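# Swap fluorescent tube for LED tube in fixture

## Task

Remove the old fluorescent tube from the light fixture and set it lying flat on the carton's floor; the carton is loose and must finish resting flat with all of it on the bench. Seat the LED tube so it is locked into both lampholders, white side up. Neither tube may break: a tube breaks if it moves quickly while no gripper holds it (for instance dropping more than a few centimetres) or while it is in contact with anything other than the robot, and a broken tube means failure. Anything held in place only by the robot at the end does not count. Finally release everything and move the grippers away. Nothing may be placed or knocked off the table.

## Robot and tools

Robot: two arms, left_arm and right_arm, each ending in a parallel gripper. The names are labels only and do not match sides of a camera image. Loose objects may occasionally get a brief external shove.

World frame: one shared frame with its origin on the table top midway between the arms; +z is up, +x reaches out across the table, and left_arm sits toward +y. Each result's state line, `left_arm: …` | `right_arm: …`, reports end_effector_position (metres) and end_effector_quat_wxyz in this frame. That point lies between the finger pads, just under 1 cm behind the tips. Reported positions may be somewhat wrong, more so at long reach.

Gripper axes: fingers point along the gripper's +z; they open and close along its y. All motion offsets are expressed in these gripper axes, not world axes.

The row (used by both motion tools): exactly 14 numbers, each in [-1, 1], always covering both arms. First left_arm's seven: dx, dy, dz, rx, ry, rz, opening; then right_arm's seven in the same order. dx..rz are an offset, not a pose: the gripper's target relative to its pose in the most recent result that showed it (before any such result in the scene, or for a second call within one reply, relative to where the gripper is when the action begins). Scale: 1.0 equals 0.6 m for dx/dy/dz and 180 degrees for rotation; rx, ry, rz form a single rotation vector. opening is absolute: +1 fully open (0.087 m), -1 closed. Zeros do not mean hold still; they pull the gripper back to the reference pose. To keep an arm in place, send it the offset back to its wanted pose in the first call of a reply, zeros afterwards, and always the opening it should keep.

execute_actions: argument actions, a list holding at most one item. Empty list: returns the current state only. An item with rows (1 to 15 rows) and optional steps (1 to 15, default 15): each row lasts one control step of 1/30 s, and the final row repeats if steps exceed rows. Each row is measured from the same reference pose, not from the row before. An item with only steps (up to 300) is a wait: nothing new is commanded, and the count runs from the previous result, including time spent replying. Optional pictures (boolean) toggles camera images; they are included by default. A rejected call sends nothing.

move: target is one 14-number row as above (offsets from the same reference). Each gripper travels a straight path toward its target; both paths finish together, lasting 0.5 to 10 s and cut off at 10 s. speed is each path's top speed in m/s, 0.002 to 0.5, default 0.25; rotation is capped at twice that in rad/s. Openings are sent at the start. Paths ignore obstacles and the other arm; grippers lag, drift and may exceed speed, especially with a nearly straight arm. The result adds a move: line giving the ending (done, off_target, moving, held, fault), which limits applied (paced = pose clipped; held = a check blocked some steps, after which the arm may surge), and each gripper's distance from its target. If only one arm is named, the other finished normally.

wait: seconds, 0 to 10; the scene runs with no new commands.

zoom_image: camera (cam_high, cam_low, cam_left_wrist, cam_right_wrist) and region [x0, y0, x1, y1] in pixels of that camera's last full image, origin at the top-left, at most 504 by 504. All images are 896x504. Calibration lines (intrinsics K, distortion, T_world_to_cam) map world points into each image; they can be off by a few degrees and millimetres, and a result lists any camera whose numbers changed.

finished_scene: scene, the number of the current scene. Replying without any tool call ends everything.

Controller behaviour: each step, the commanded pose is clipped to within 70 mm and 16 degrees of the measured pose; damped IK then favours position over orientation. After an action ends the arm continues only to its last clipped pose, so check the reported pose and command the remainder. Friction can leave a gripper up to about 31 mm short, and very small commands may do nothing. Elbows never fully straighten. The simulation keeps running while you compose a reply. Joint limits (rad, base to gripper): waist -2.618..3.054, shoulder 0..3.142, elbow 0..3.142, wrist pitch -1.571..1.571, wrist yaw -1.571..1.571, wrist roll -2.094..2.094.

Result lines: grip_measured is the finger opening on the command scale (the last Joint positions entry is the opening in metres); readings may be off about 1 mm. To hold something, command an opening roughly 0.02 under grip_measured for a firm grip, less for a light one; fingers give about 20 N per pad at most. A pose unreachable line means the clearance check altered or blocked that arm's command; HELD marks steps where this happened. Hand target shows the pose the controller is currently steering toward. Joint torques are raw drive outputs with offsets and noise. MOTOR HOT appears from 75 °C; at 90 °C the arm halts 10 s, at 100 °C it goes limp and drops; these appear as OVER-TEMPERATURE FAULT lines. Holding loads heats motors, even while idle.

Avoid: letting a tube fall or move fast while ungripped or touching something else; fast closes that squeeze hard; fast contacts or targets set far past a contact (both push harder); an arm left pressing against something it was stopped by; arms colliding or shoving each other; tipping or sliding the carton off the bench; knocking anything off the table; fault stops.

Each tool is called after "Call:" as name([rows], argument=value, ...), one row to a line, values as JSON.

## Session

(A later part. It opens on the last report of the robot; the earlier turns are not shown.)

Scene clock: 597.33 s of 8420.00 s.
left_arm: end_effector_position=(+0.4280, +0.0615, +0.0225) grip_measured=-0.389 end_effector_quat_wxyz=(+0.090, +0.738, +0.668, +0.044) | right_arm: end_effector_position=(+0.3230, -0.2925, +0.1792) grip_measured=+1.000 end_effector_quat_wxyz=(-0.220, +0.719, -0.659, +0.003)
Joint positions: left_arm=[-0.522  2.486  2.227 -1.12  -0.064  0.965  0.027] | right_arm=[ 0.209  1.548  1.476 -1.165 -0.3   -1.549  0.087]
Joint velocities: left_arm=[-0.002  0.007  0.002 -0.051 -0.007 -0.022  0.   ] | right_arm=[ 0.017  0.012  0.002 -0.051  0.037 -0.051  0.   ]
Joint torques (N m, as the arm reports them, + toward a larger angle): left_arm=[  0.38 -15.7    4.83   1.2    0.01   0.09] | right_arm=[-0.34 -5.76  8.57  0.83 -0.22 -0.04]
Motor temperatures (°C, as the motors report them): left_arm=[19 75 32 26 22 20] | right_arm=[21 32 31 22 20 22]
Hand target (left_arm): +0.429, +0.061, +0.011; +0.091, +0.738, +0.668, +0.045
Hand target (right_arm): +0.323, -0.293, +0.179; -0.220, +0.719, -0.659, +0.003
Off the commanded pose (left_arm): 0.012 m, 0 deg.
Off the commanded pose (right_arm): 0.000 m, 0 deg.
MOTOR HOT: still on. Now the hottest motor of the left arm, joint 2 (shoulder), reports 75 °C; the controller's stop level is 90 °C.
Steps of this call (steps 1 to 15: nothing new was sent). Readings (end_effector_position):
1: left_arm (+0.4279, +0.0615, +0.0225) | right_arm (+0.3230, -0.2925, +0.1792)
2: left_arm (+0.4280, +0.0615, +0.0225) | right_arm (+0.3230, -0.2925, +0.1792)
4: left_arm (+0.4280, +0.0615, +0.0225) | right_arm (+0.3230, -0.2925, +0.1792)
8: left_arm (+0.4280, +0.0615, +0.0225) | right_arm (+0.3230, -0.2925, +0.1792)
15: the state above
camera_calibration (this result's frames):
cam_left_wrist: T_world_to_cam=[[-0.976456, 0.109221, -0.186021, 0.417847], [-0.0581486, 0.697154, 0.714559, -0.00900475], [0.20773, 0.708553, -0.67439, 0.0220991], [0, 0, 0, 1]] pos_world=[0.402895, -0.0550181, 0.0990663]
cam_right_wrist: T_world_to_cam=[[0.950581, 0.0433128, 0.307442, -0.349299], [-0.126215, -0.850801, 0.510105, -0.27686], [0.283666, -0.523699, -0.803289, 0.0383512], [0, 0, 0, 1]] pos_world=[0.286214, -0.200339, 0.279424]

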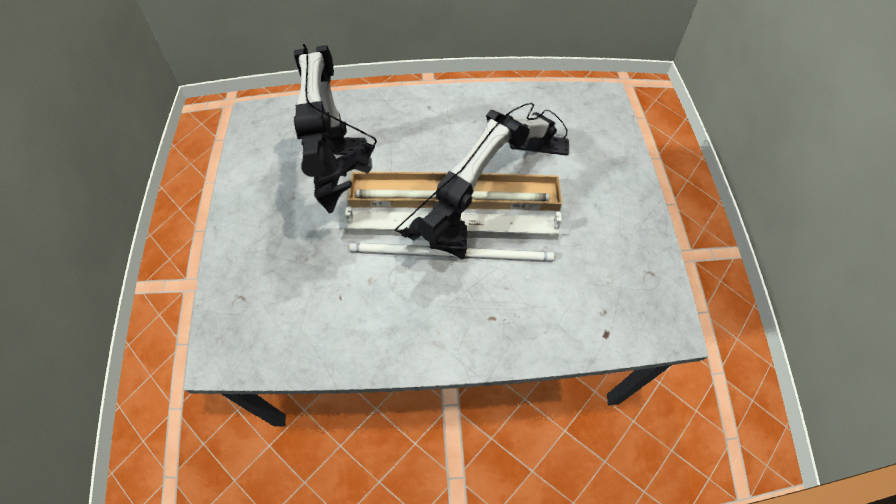

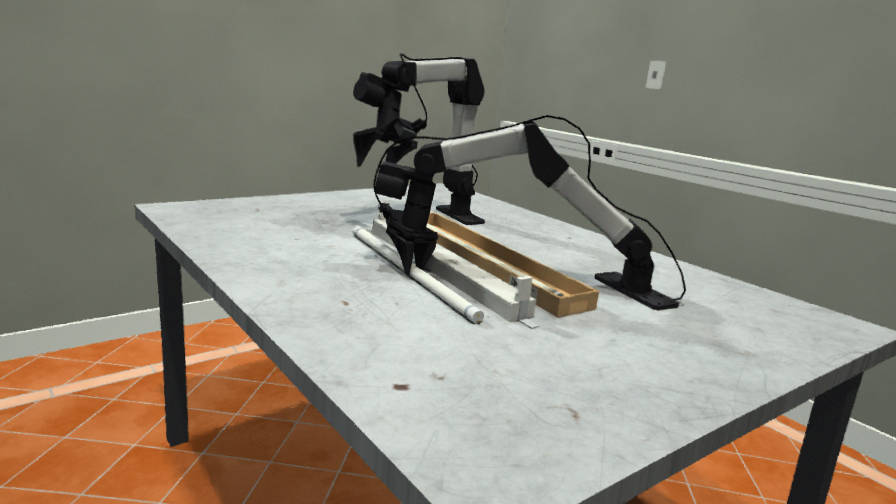

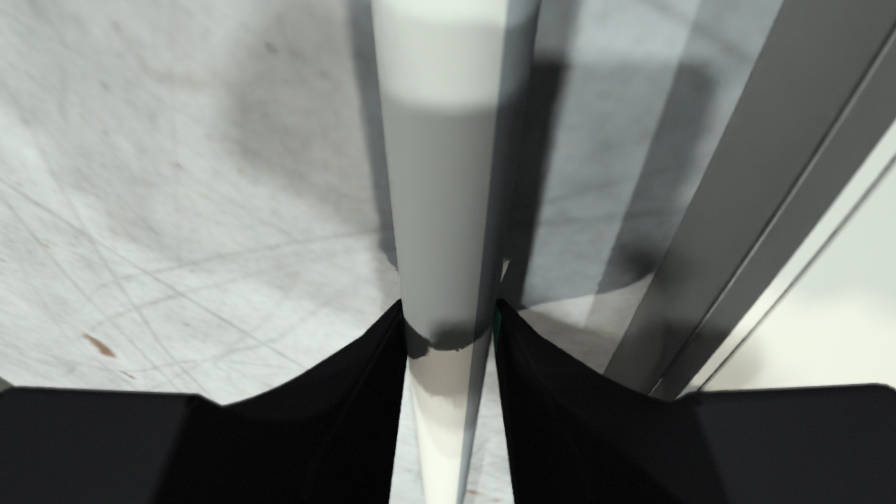

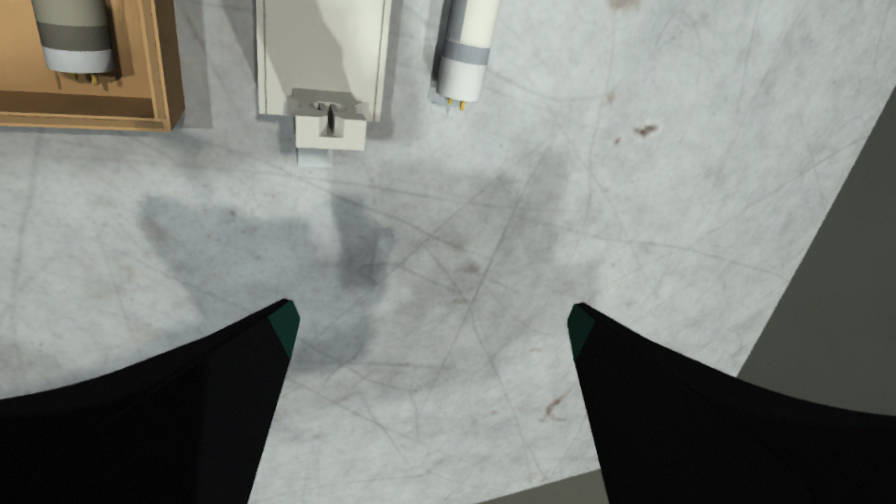

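Call:
move(target=[0,-0.005,0.033,0,0,0,-0.37,0,0,0,0,0,0,1], speed=0.02)

Scene clock: 618.50 s of 8420.00 s.
left_arm: end_effector_position=(+0.4282, +0.0616, +0.0218) grip_measured=-0.370 end_effector_quat_wxyz=(+0.093, +0.737, +0.668, +0.045) | right_arm: end_effector_position=(+0.3230, -0.2925, +0.1792) grip_measured=+1.000 end_effector_quat_wxyz=(-0.220, +0.719, -0.659, +0.003)
Joint positions: left_arm=[-0.522  2.479  2.21  -1.106 -0.065  0.965  0.028] | right_arm=[ 0.209  1.548  1.476 -1.165 -0.3   -1.549  0.087]
Joint velocities: left_arm=[-0.002  0.002 -0.007  0.051  0.037 -0.081  0.   ] | right_arm=[-0.002 -0.007 -0.007  0.037 -0.022  0.037  0.   ]
Joint torques (N m, as the arm reports them, + toward a larger angle): left_arm=[  0.27 -14.83   4.13   1.33   0.04   0.06] | right_arm=[-0.35 -5.73  8.53  0.84 -0.2  -0.03]
Motor temperatures (°C, as the motors report them): left_arm=[19 75 32 26 22 20] | right_arm=[21 32 31 22 20 22]
Hand target (left_arm): +0.428, +0.061, +0.003; +0.090, +0.738, +0.668, +0.043
Hand target (right_arm): +0.323, -0.293, +0.179; -0.220, +0.719, -0.659, +0.003
Off the commanded pose (left_arm): 0.019 m, 0 deg.
Off the commanded pose (right_arm): 0.000 m, 0 deg.
MOTOR HOT: still on. Now the hottest motor of the left arm, joint 2 (shoulder), reports 75 °C; the controller's stop level is 90 °C.
After step 90, 16.93 s passed at rest.
move: off_target (left_arm)
camera_calibration (this result's frames):
cam_left_wrist: T_world_to_cam=[[-0.975541, 0.10849, -0.19118, 0.417691], [-0.0619375, 0.698816, 0.712615, -0.00703746], [0.210911, 0.707026, -0.675004, 0.0202216], [0, 0, 0, 1]] pos_world=[0.402774, -0.0546948, 0.0985187]
cam_right_wrist: T_world_to_cam=[[0.950581, 0.0433128, 0.307442, -0.349299], [-0.126215, -0.850801, 0.510105, -0.27686], [0.283666, -0.523699, -0.803289, 0.0383512], [0, 0, 0, 1]] pos_world=[0.286214, -0.200339, 0.279424]

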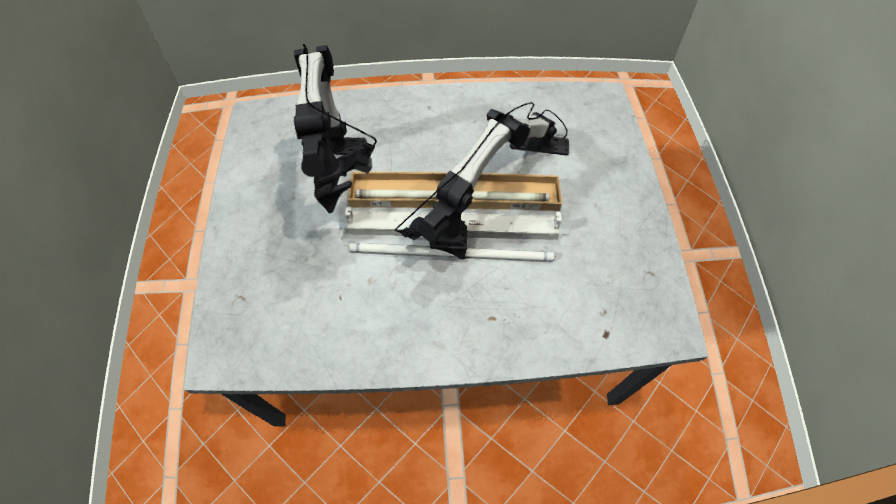

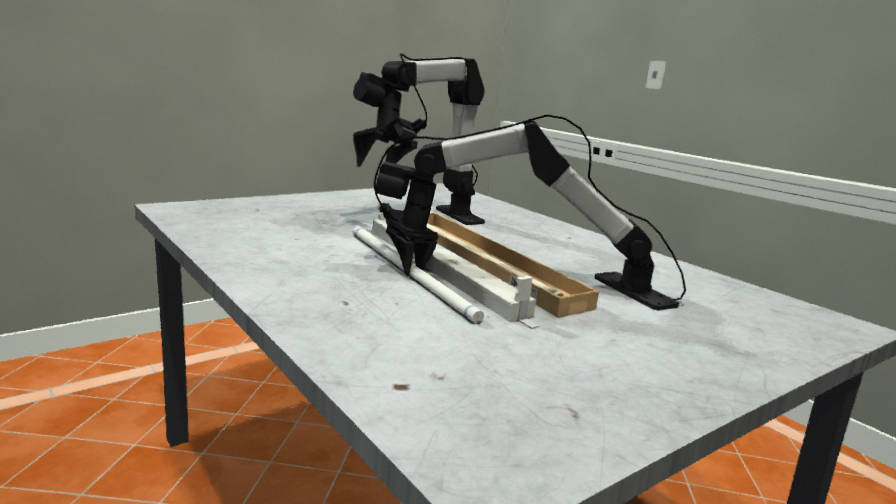

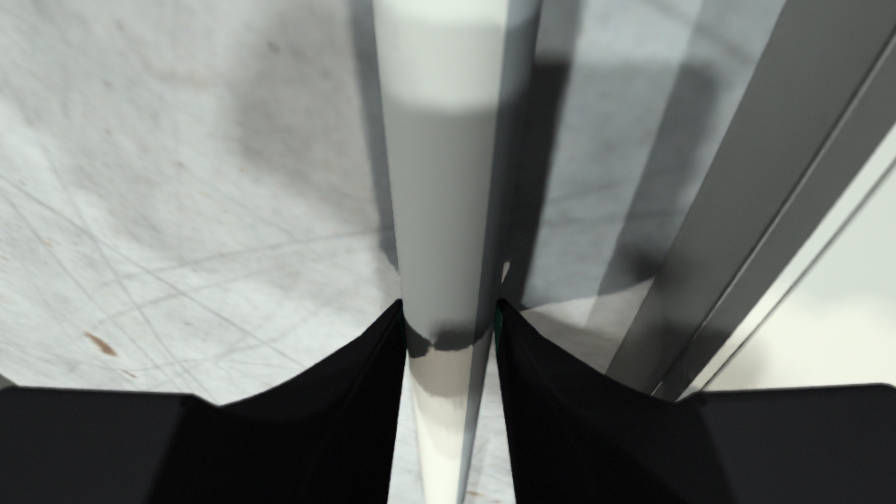

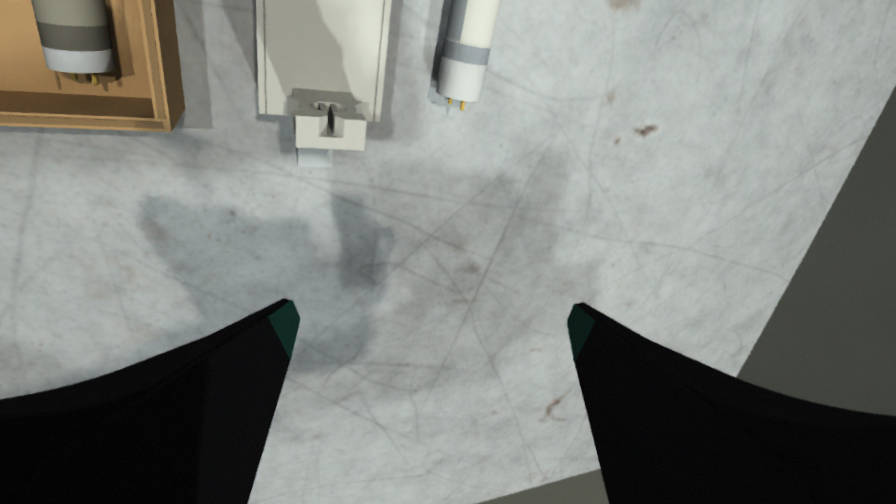

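Call:
execute_actions([
  {"rows": [[0,0,0,0,0,0,-0.385,0,0,0,0,0,0,1],[0,0,0,0,0,0,-0.40,0,0,0,0,0,0,1],[0,0,0,0,0,0,-0.41,0,0,0,0,0,0,1],[0,0,0,0,0,0,-0.42,0,0,0,0,0,0,1],[0,0,0,0,0,0,-0.43,0,0,0,0,0,0,1],[0,0,0,0,0,0,-0.44,0,0,0,0,0,0,1],[0,0,0,0,0,0,-0.447,0,0,0,0,0,0,1],[0,0,0,0,0,0,-0.454,0,0,0,0,0,0,1],[0,0,0,0,0,0,-0.46,0,0,0,0,0,0,1],[0,0,0,0,0,0,-0.466,0,0,0,0,0,0,1],[0,0,0,0,0,0,-0.472,0,0,0,0,0,0,1],[0,0,0,0,0,0,-0.478,0,0,0,0,0,0,1],[0,0,0,0,0,0,-0.482,0,0,0,0,0,0,1],[0,0,0,0,0,0,-0.482,0,0,0,0,0,0,1],[0,0,0,0,0,0,-0.482,0,0,0,0,0,0,1]], "steps": 15},
])

Scene clock: 636.27 s of 8420.00 s.
left_arm: end_effector_position=(+0.4279, +0.0619, +0.0226) grip_measured=-0.465 end_effector_quat_wxyz=(+0.093, +0.737, +0.668, +0.045) | right_arm: end_effector_position=(+0.3230, -0.2925, +0.1792) grip_measured=+1.000 end_effector_quat_wxyz=(-0.220, +0.719, -0.659, +0.003)
Joint positions: left_arm=[-0.522  2.477  2.21  -1.108 -0.065  0.965  0.023] | right_arm=[ 0.209  1.548  1.476 -1.165 -0.3   -1.549  0.087]
Joint velocities: left_arm=[-0.012 -0.002  0.017  0.022  0.007  0.007 -0.   ] | right_arm=[-0.012 -0.012 -0.007  0.066 -0.007 -0.095  0.   ]
Joint torques (N m, as the arm reports them, + toward a larger angle): left_arm=[  0.36 -16.47   7.13   0.82   0.03   0.09] | right_arm=[-0.44 -5.83  8.67  0.84 -0.23 -0.04]
Motor temperatures (°C, as the motors report them): left_arm=[19 74 31 27 22 20] | right_arm=[21 32 31 22 20 22]
Hand target (left_arm): +0.428, +0.062, +0.022; +0.093, +0.737, +0.668, +0.045
Hand target (right_arm): +0.323, -0.293, +0.179; -0.220, +0.719, -0.659, +0.003
Off the commanded pose (left_arm): 0.001 m, 0 deg.
Off the commanded pose (right_arm): 0.000 m, 0 deg.
MOTOR HOT: still on. Now the hottest motor of the left arm, joint 2 (shoulder), reports 74 °C; the controller's stop level is 90 °C.
Steps of this call (steps 1 to 90: nothing new was sent; then 14.27 s passed at rest; steps 91 to 105: all 15 steps of this action). Readings (end_effector_position):
91: left_arm (+0.4280, +0.0619, +0.0224) | right_arm (+0.3230, -0.2925, +0.1792)
92: left_arm (+0.4280, +0.0618, +0.0226) | right_arm (+0.3230, -0.2925, +0.1792)
94: left_arm (+0.4278, +0.0620, +0.0226) | right_arm (+0.3230, -0.2925, +0.1792)
98: left_arm (+0.4279, +0.0619, +0.0226) | right_arm (+0.3230, -0.2925, +0.1792)
105: the state above
camera_calibration (this result's frames):
cam_left_wrist: T_world_to_cam=[[-0.975596, 0.108538, -0.190871, 0.417534], [-0.0617316, 0.698638, 0.712807, -0.00786705], [0.210716, 0.707194, -0.674889, 0.0206943], [0, 0, 0, 1]] pos_world=[0.402498, -0.054457, 0.099269]
cam_right_wrist: T_world_to_cam=[[0.950581, 0.0433128, 0.307442, -0.349299], [-0.126215, -0.850801, 0.510105, -0.27686], [0.283666, -0.523699, -0.803289, 0.0383512], [0, 0, 0, 1]] pos_world=[0.286214, -0.200339, 0.279424]

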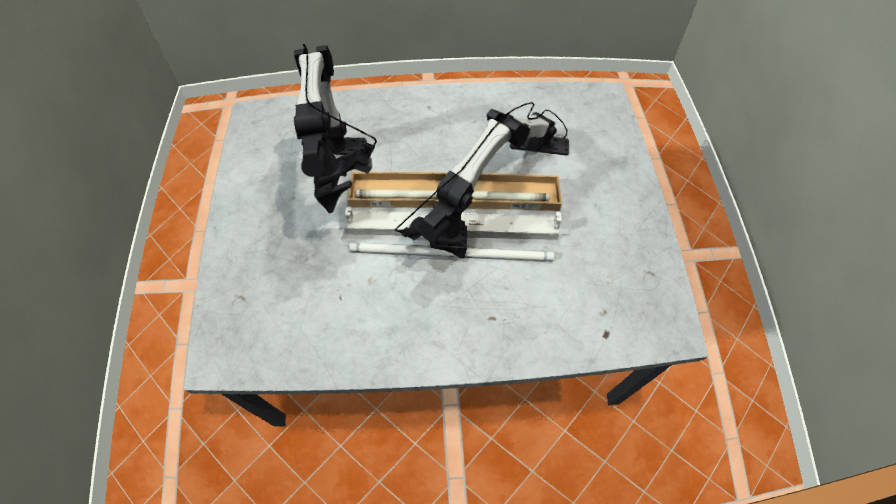

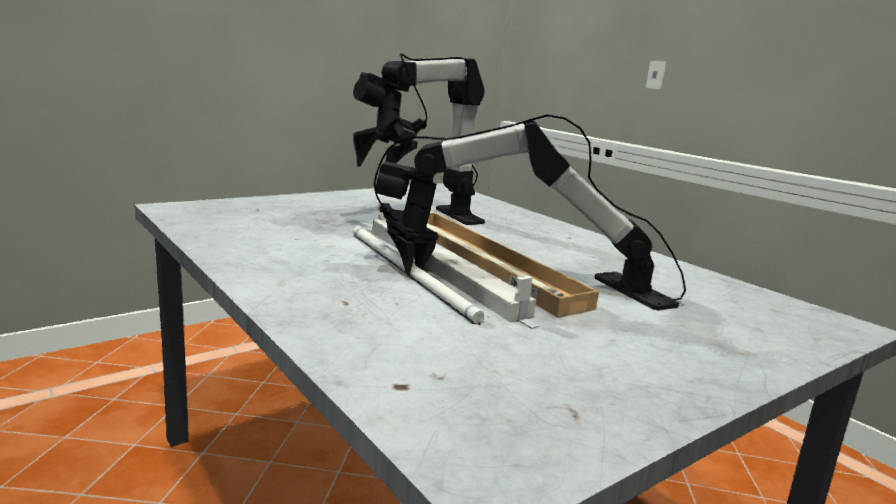

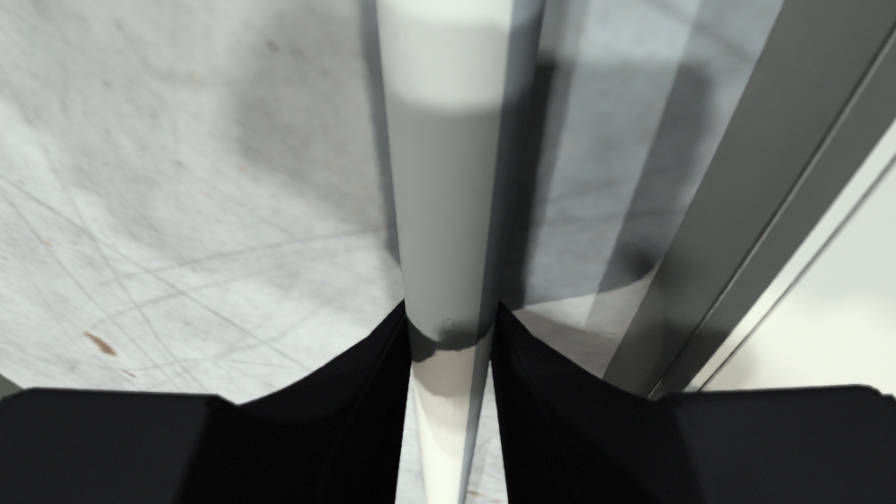

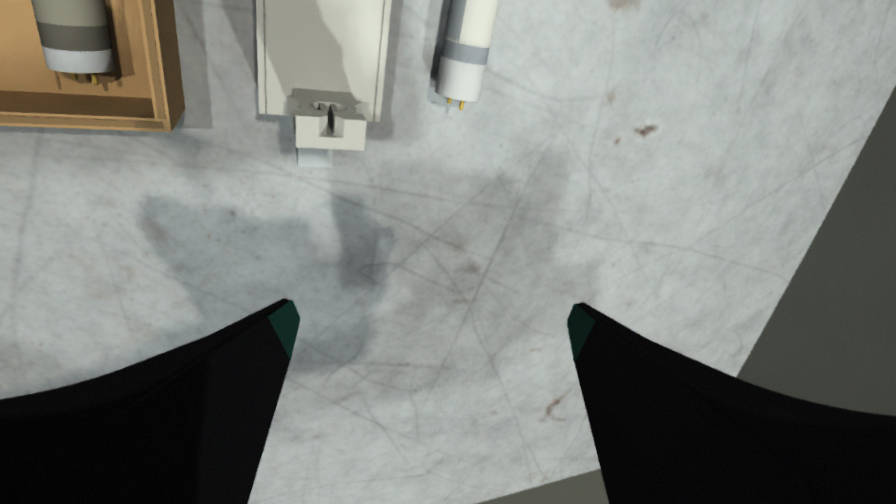

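Call:
execute_actions([
  {"rows": [[0,0,0,0,0,0,-0.47,0,0,0,0,0,0,1],[0,0,0,0,0,0,-0.46,0,0,0,0,0,0,1],[0,0,0,0,0,0,-0.45,0,0,0,0,0,0,1],[0,0,0,0,0,0,-0.43,0,0,0,0,0,0,1],[0,0,0,0,0,0,-0.41,0,0,0,0,0,0,1],[0,0,0,0,0,0,-0.38,0,0,0,0,0,0,1],[0,0,0,0,0,0,-0.35,0,0,0,0,0,0,1],[0,0,0,0,0,0,-0.32,0,0,0,0,0,0,1],[0,0,0,0,0,0,-0.30,0,0,0,0,0,0,1]], "steps": 10},
], pictures=false)

Call:
move(target=[0,-0.003,0.008,0.04,0,0,-0.30,0,0,0,0,0,0,1], speed=0.04)

Scene clock: 660.63 s of 8420.00 s.
left_arm: end_effector_position=(+0.4301, +0.0615, +0.0231) grip_measured=-0.304 end_effector_quat_wxyz=(+0.096, +0.737, +0.668, +0.048) | right_arm: end_effector_position=(+0.3230, -0.2925, +0.1792) grip_measured=+1.000 end_effector_quat_wxyz=(-0.220, +0.719, -0.659, +0.003)
Joint positions: left_arm=[-0.522  2.477  2.21  -1.1   -0.072  0.965  0.03 ] | right_arm=[ 0.209  1.548  1.476 -1.165 -0.3   -1.549  0.087]
Joint velocities: left_arm=[ 0.002 -0.012 -0.007  0.007  0.022 -0.081  0.005] | right_arm=[-0.007 -0.002 -0.012 -0.007 -0.037 -0.022  0.   ]
Joint torques (N m, as the arm reports them, + toward a larger angle): left_arm=[  0.37 -16.75   7.18   0.7    0.11   0.11] | right_arm=[-0.44 -5.81  8.54  0.85 -0.21 -0.04]
Motor temperatures (°C, as the motors report them): left_arm=[19 76 33 26 22 20] | right_arm=[21 32 31 22 20 22]
Hand target (left_arm): +0.428, +0.062, +0.023; +0.093, +0.737, +0.668, +0.044
Hand target (right_arm): +0.323, -0.293, +0.179; -0.220, +0.719, -0.659, +0.003
Off the commanded pose (left_arm): 0.002 m, 1 deg.
Off the commanded pose (right_arm): 0.000 m, 0 deg.
MOTOR HOT: still on. Now the hottest motor of the left arm, joint 2 (shoulder), reports 76 °C; the controller's stop level is 90 °C.
Steps of this call (steps 1 to 90: nothing new was sent; then 21.03 s passed at rest; steps 91 to 100: all 10 steps of this action). Readings (end_effector_position):
91: left_arm (+0.4279, +0.0619, +0.0226) | right_arm (+0.3230, -0.2925, +0.1792)
92: left_arm (+0.4279, +0.0619, +0.0226) | right_arm (+0.3230, -0.2925, +0.1792)
94: left_arm (+0.4279, +0.0619, +0.0226) | right_arm (+0.3230, -0.2925, +0.1792)
98: left_arm (+0.4295, +0.0616, +0.0229) | right_arm (+0.3230, -0.2925, +0.1792)
100: the state above

Scene clock: 662.67 s of 8420.00 s.
left_arm: end_effector_position=(+0.4285, +0.0577, +0.0218) grip_measured=-0.300 end_effector_quat_wxyz=(+0.060, +0.742, +0.668, +0.013) | right_arm: end_effector_position=(+0.3230, -0.2925, +0.1792) grip_measured=+1.000 end_effector_quat_wxyz=(-0.220, +0.719, -0.659, +0.003)
Joint positions: left_arm=[-0.509  2.634  2.514 -1.328 -0.01   0.977  0.031] | right_arm=[ 0.209  1.548  1.476 -1.165 -0.3   -1.549  0.087]
Joint velocities: left_arm=[ 0.007  0.022  0.042 -0.037  0.11  -0.081 -0.   ] | right_arm=[ 0.002 -0.012  0.002 -0.007 -0.007 -0.095  0.   ]
Joint torques (N m, as the arm reports them, + toward a larger angle): left_arm=[  1.08 -15.67   8.48   0.45   0.14   0.25] | right_arm=[-0.33 -5.77  8.57  0.85 -0.22 -0.03]
Motor temperatures (°C, as the motors report them): left_arm=[19 76 33 26 22 20] | right_arm=[21 32 31 22 20 22]
Hand target (left_arm): +0.429, +0.062, +0.018; +0.052, +0.742, +0.669, +0.007
Hand target (right_arm): +0.323, -0.293, +0.179; -0.220, +0.719, -0.659, +0.003
Off the commanded pose (left_arm): 0.005 m, 1 deg.
Off the commanded pose (right_arm): 0.000 m, 0 deg.
MOTOR HOT: still on. Now the hottest motor of the left arm, joint 2 (shoulder), reports 76 °C; the controller's stop level is 90 °C.
move: done
camera_calibration (this result's frames):
cam_left_wrist: T_world_to_cam=[[-0.987859, 0.118165, -0.100853, 0.421145], [0.0093761, 0.693354, 0.720536, -0.0346462], [0.155069, 0.710843, -0.686044, 0.0468675], [0, 0, 0, 1]] pos_world=[0.409089, -0.0590581, 0.0995907]
cam_right_wrist: T_world_to_cam=[[0.950581, 0.0433128, 0.307442, -0.349299], [-0.126215, -0.850801, 0.510105, -0.27686], [0.283666, -0.523699, -0.803289, 0.0383512], [0, 0, 0, 1]] pos_world=[0.286214, -0.200339, 0.279424]

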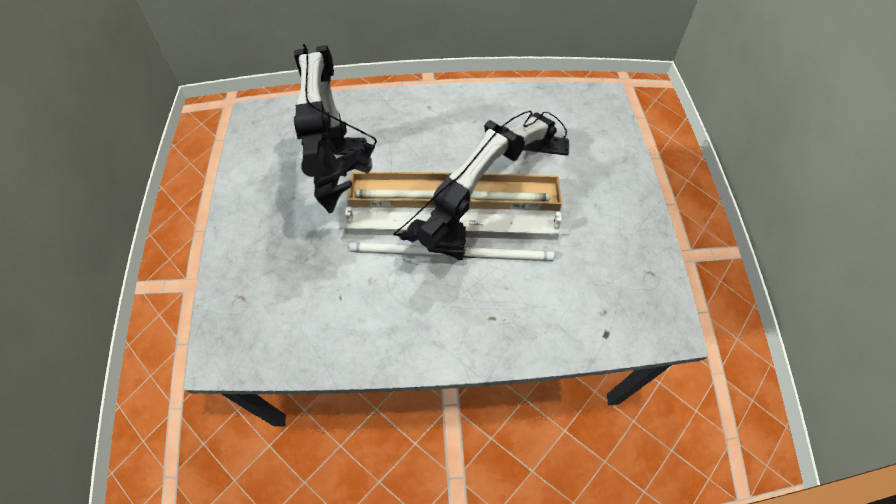

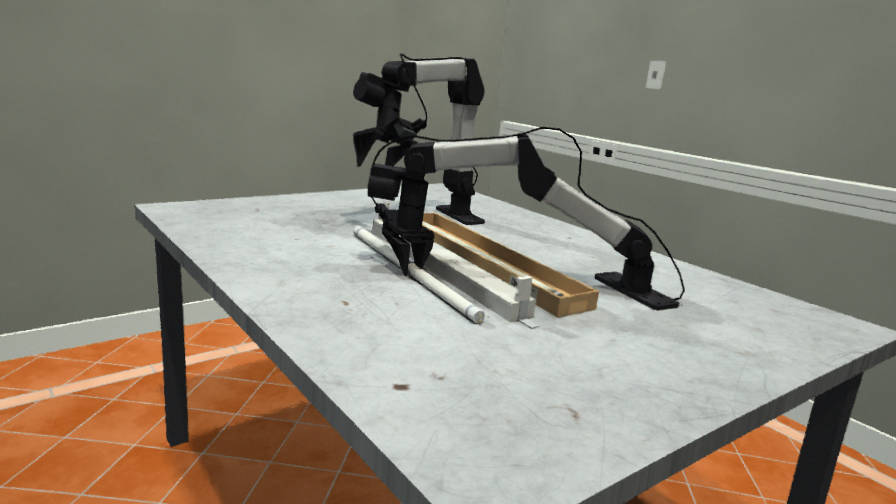

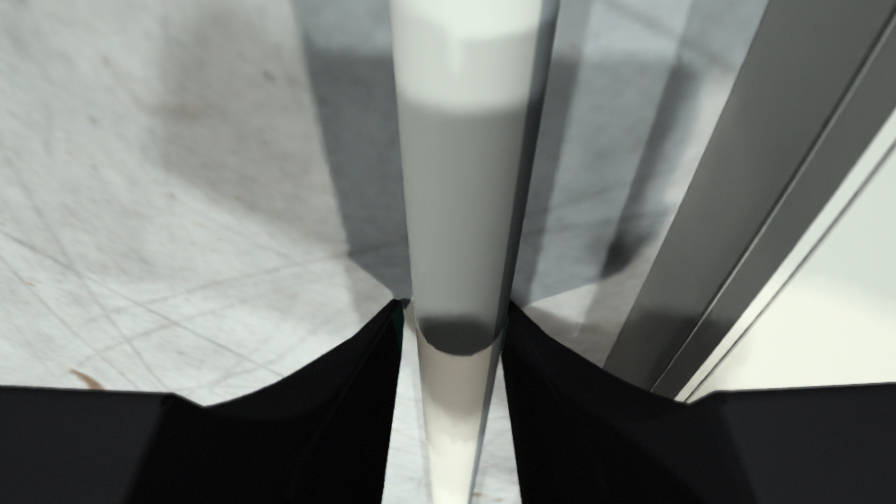

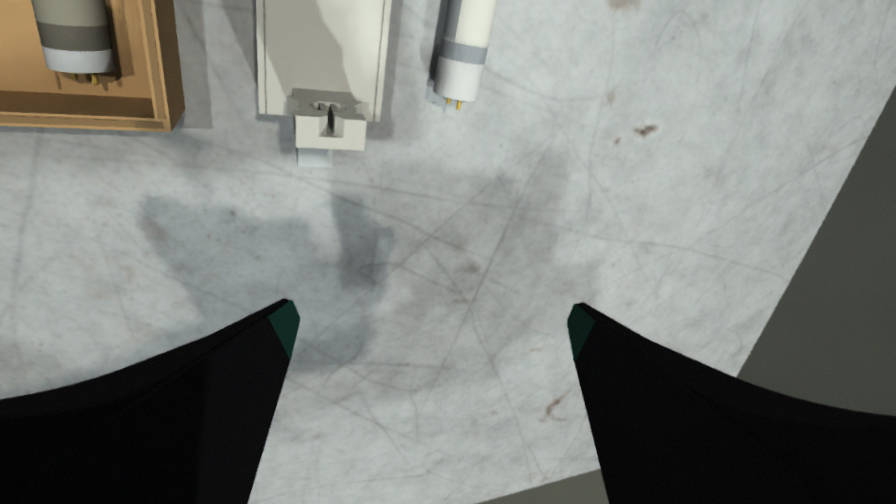

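Call:
move(target=[0,-0.006,0.008,0,0.022,0,-0.30,0,0,0,0,0,0,1], speed=0.03)

Scene clock: 675.77 s of 8420.00 s.
left_arm: end_effector_position=(+0.4285, +0.0602, +0.0215) grip_measured=-0.300 end_effector_quat_wxyz=(+0.045, +0.741, +0.669, +0.035) | right_arm: end_effector_position=(+0.3230, -0.2925, +0.1792) grip_measured=+1.000 end_effector_quat_wxyz=(-0.220, +0.719, -0.659, +0.003)
Joint positions: left_arm=[-0.522  2.682  2.597 -1.388 -0.059  0.963  0.031] | right_arm=[ 0.209  1.548  1.476 -1.165 -0.3   -1.549  0.087]
Joint velocities: left_arm=[ 0.002  0.007  0.051 -0.022 -0.007 -0.007  0.   ] | right_arm=[-0.012 -0.007 -0.012  0.007  0.022  0.007  0.   ]
Joint torques (N m, as the arm reports them, + toward a larger angle): left_arm=[ -0.41 -15.49   8.62   0.49  -0.06  -0.03] | right_arm=[-0.38 -5.76  8.5   0.87 -0.23 -0.02]
Motor temperatures (°C, as the motors report them): left_arm=[19 76 34 25 22 20] | right_arm=[21 32 31 22 20 22]
Hand target (left_arm): +0.425, +0.058, +0.017; +0.037, +0.741, +0.669, +0.038
Hand target (right_arm): +0.323, -0.293, +0.179; -0.220, +0.719, -0.659, +0.003
Off the commanded pose (left_arm): 0.006 m, 1 deg.
Off the commanded pose (right_arm): 0.000 m, 0 deg.
MOTOR HOT: still on. Now the hottest motor of the left arm, joint 2 (shoulder), reports 76 °C; the controller's stop level is 90 °C.
After step 90, 8.73 s passed at rest.
move: done
camera_calibration (this result's frames):
cam_left_wrist: T_world_to_cam=[[-0.987335, 0.116751, -0.107418, 0.420797], [-0.00465213, 0.655486, 0.755193, -0.0286059], [0.158581, 0.746129, -0.646641, 0.0404569], [0, 0, 0, 1]] pos_world=[0.408919, -0.0605636, 0.0929653]
cam_right_wrist: T_world_to_cam=[[0.950581, 0.0433128, 0.307442, -0.349299], [-0.126215, -0.850801, 0.510105, -0.27686], [0.283666, -0.523699, -0.803289, 0.0383512], [0, 0, 0, 1]] pos_world=[0.286214, -0.200339, 0.279424]

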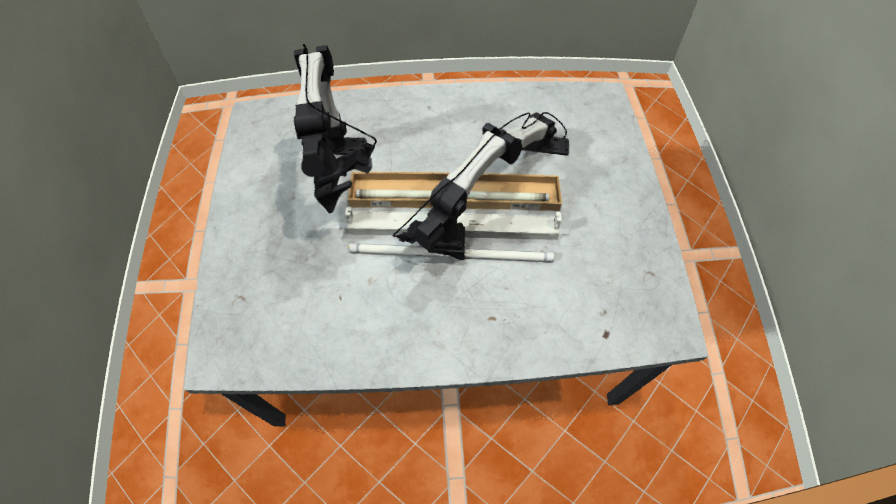

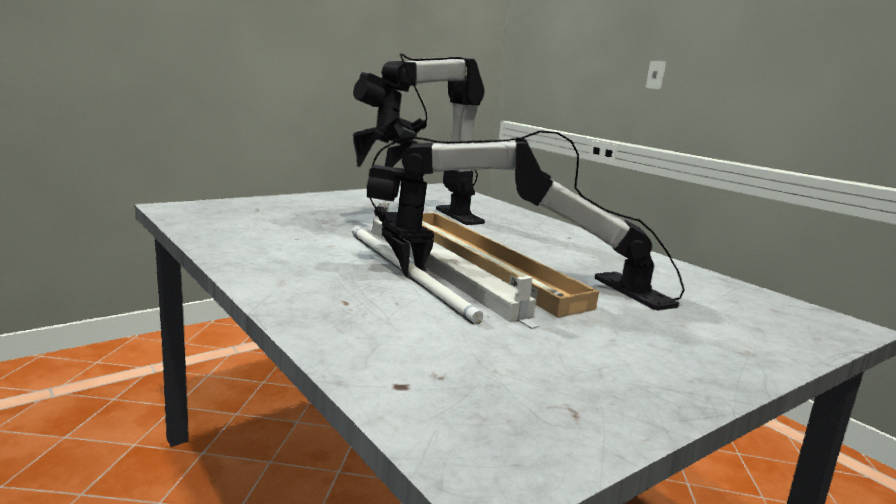

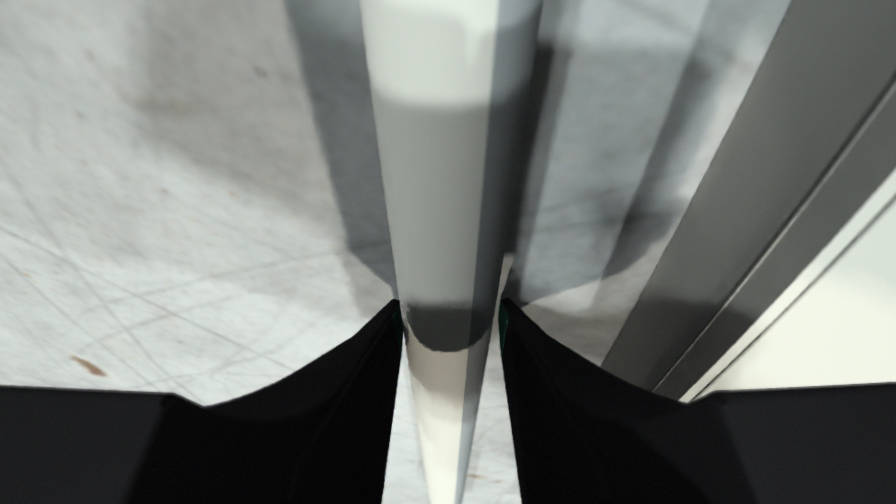

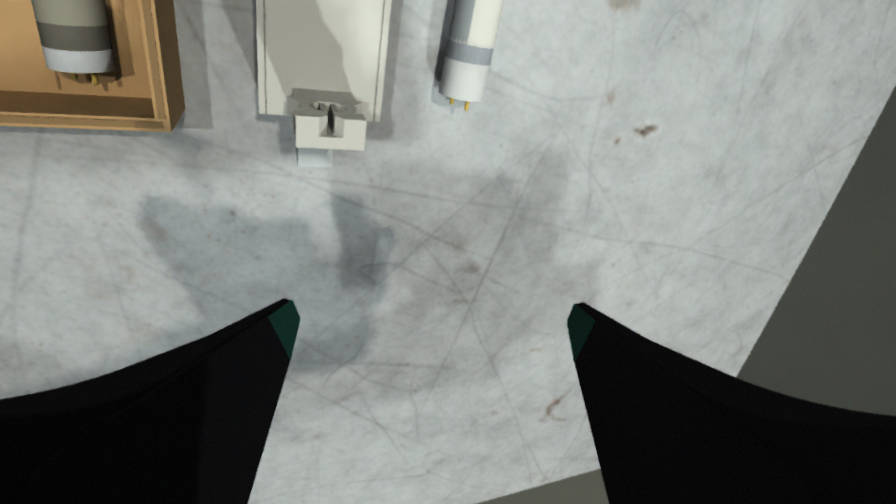

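Call:
execute_actions([
  {"rows": [[0,0,0.006,0,0,0,-0.32,0,0,0,0,0,0,1],[0,0,0.006,0,0,0,-0.34,0,0,0,0,0,0,1],[0,0,0.006,0,0,0,-0.36,0,0,0,0,0,0,1],[0,0,0.006,0,0,0,-0.38,0,0,0,0,0,0,1],[0,0,0.006,0,0,0,-0.40,0,0,0,0,0,0,1],[0,0,0.006,0,0,0,-0.415,0,0,0,0,0,0,1],[0,0,0.006,0,0,0,-0.43,0,0,0,0,0,0,1],[0,0,0.006,0,0,0,-0.44,0,0,0,0,0,0,1],[0,0,0.006,0,0,0,-0.45,0,0,0,0,0,0,1],[0,0,0.006,0,0,0,-0.458,0,0,0,0,0,0,1],[0,0,0.006,0,0,0,-0.466,0,0,0,0,0,0,1],[0,0,0.006,0,0,0,-0.474,0,0,0,0,0,0,1],[0,0,0.006,0,0,0,-0.482,0,0,0,0,0,0,1],[0,0,0.006,0,0,0,-0.484,0,0,0,0,0,0,1],[0,0,0.006,0,0,0,-0.484,0,0,0,0,0,0,1]], "steps": 15},
], pictures=false)

Call:
move(target=[0,0.008,-0.045,-0.02,0.002,0,-0.484,0,0,0,0,0,0,1], speed=0.04)

Scene clock: 685.07 s of 8420.00 s.
left_arm: end_effector_position=(+0.4295, +0.0594, +0.0214) grip_measured=-0.467 end_effector_quat_wxyz=(+0.047, +0.740, +0.670, +0.036) | right_arm: end_effector_position=(+0.3230, -0.2925, +0.1792) grip_measured=+1.000 end_effector_quat_wxyz=(-0.220, +0.719, -0.659, +0.003)
Joint positions: left_arm=[-0.522  2.683  2.599 -1.384 -0.06   0.963  0.023] | right_arm=[ 0.209  1.548  1.476 -1.165 -0.3   -1.549  0.087]
Joint velocities: left_arm=[-0.002 -0.007  0.012 -0.051  0.022 -0.066 -0.   ] | right_arm=[ 0.012 -0.007 -0.002 -0.037  0.007  0.051  0.   ]
Joint torques (N m, as the arm reports them, + toward a larger angle): left_arm=[  0.36 -17.74   5.46   0.7    0.05   0.09] | right_arm=[-0.43 -5.87  8.54  0.87 -0.22 -0.02]
Motor temperatures (°C, as the motors report them): left_arm=[19 76 35 25 22 20] | right_arm=[21 32 31 22 20 22]
Hand target (left_arm): +0.429, +0.060, +0.018; +0.045, +0.741, +0.669, +0.035
Hand target (right_arm): +0.323, -0.293, +0.179; -0.220, +0.719, -0.659, +0.003
Off the commanded pose (left_arm): 0.004 m, 0 deg.
Off the commanded pose (right_arm): 0.000 m, 0 deg.
MOTOR HOT: still on. Now the hottest motor of the left arm, joint 2 (shoulder), reports 76 °C; the controller's stop level is 90 °C.
Steps of this call (steps 1 to 90: nothing new was sent; then 5.80 s passed at rest; steps 91 to 105: all 15 steps of this action). Readings (end_effector_position):
91: left_arm (+0.4284, +0.0601, +0.0214) | right_arm (+0.3230, -0.2925, +0.1792)
92: left_arm (+0.4284, +0.0601, +0.0214) | right_arm (+0.3230, -0.2925, +0.1792)
94: left_arm (+0.4289, +0.0598, +0.0214) | right_arm (+0.3230, -0.2925, +0.1792)
98: left_arm (+0.4295, +0.0594, +0.0214) | right_arm (+0.3230, -0.2925, +0.1792)
105: the state above

Scene clock: 686.40 s of 8420.00 s.
left_arm: end_effector_position=(+0.4349, +0.0609, +0.0423) grip_measured=-0.467 end_effector_quat_wxyz=(+0.065, +0.738, +0.670, +0.052) | right_arm: end_effector_position=(+0.3230, -0.2925, +0.1792) grip_measured=+1.000 end_effector_quat_wxyz=(-0.220, +0.719, -0.659, +0.003)
Joint positions: left_arm=[-0.522  2.643  2.599 -1.384 -0.087  0.962  0.023] | right_arm=[ 0.209  1.548  1.476 -1.165 -0.3   -1.549  0.087]
Joint velocities: left_arm=[-0.027 -0.012 -0.007  0.022 -0.051 -0.037 -0.   ] | right_arm=[-0.022  0.007 -0.002  0.022 -0.022  0.007  0.   ]
Joint torques (N m, as the arm reports them, + toward a larger angle): left_arm=[ -0.41 -19.56   5.46   0.7   -0.09  -0.01] | right_arm=[-0.4  -5.78  8.54  0.86 -0.24 -0.04]
Motor temperatures (°C, as the motors report them): left_arm=[19 77 35 25 22 20] | right_arm=[21 32 31 22 20 22]
Hand target (left_arm): +0.432, +0.060, +0.049; +0.067, +0.738, +0.669, +0.059
Hand target (right_arm): +0.323, -0.293, +0.179; -0.220, +0.719, -0.659, +0.003
Off the commanded pose (left_arm): 0.008 m, 1 deg.
Off the commanded pose (right_arm): 0.000 m, 0 deg.
MOTOR HOT: still on. Now the hottest motor of the left arm, joint 2 (shoulder), reports 77 °C; the controller's stop level is 90 °C.
move: done
camera_calibration (this result's frames):
cam_left_wrist: T_world_to_cam=[[-0.980883, 0.11119, -0.159702, 0.429065], [-0.0467939, 0.661829, 0.748193, -0.0265402], [0.188887, 0.741363, -0.643974, 0.0393312], [0, 0, 0, 1]] pos_world=[0.412192, -0.0593013, 0.113708]
cam_right_wrist: T_world_to_cam=[[0.950581, 0.0433128, 0.307442, -0.349299], [-0.126215, -0.850801, 0.510105, -0.27686], [0.283666, -0.523699, -0.803289, 0.0383512], [0, 0, 0, 1]] pos_world=[0.286214, -0.200339, 0.279424]

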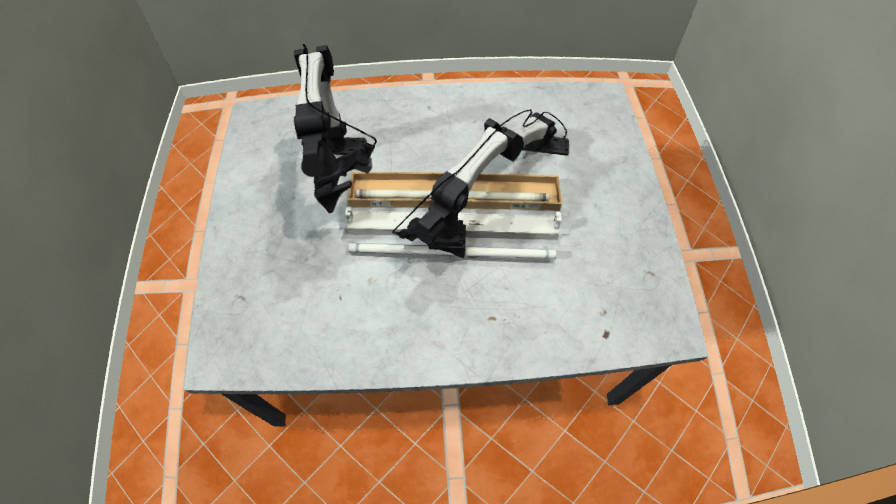

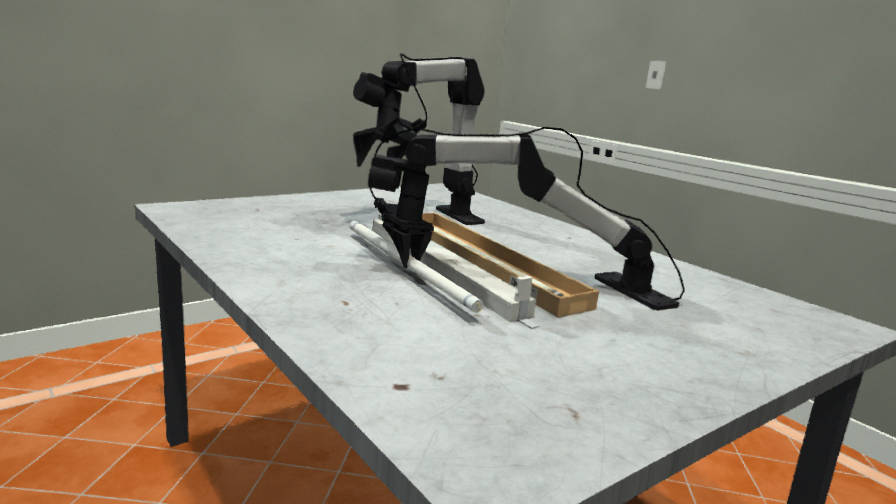

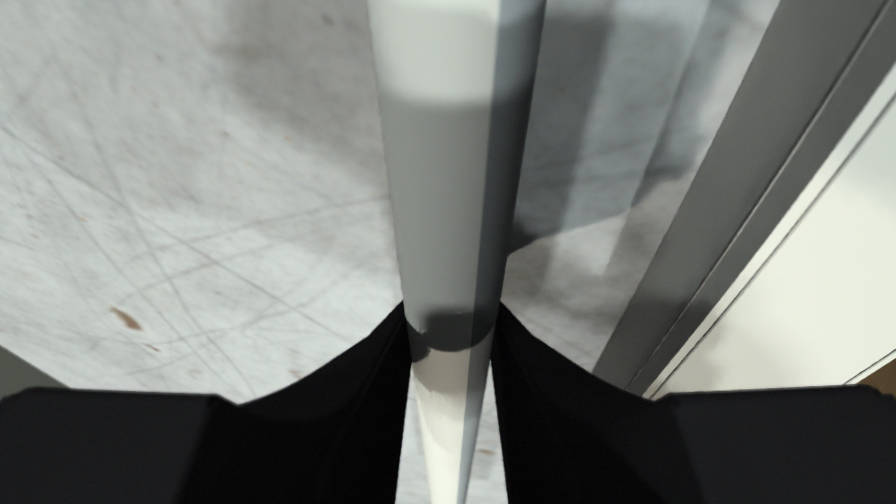

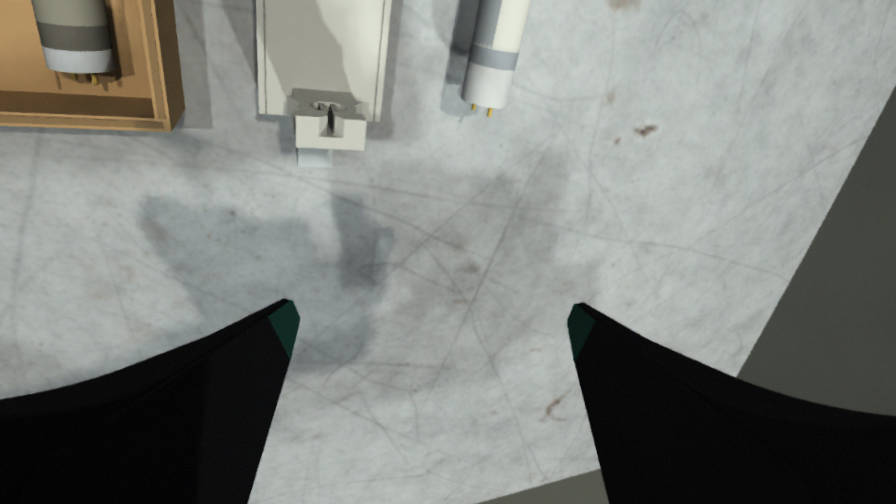

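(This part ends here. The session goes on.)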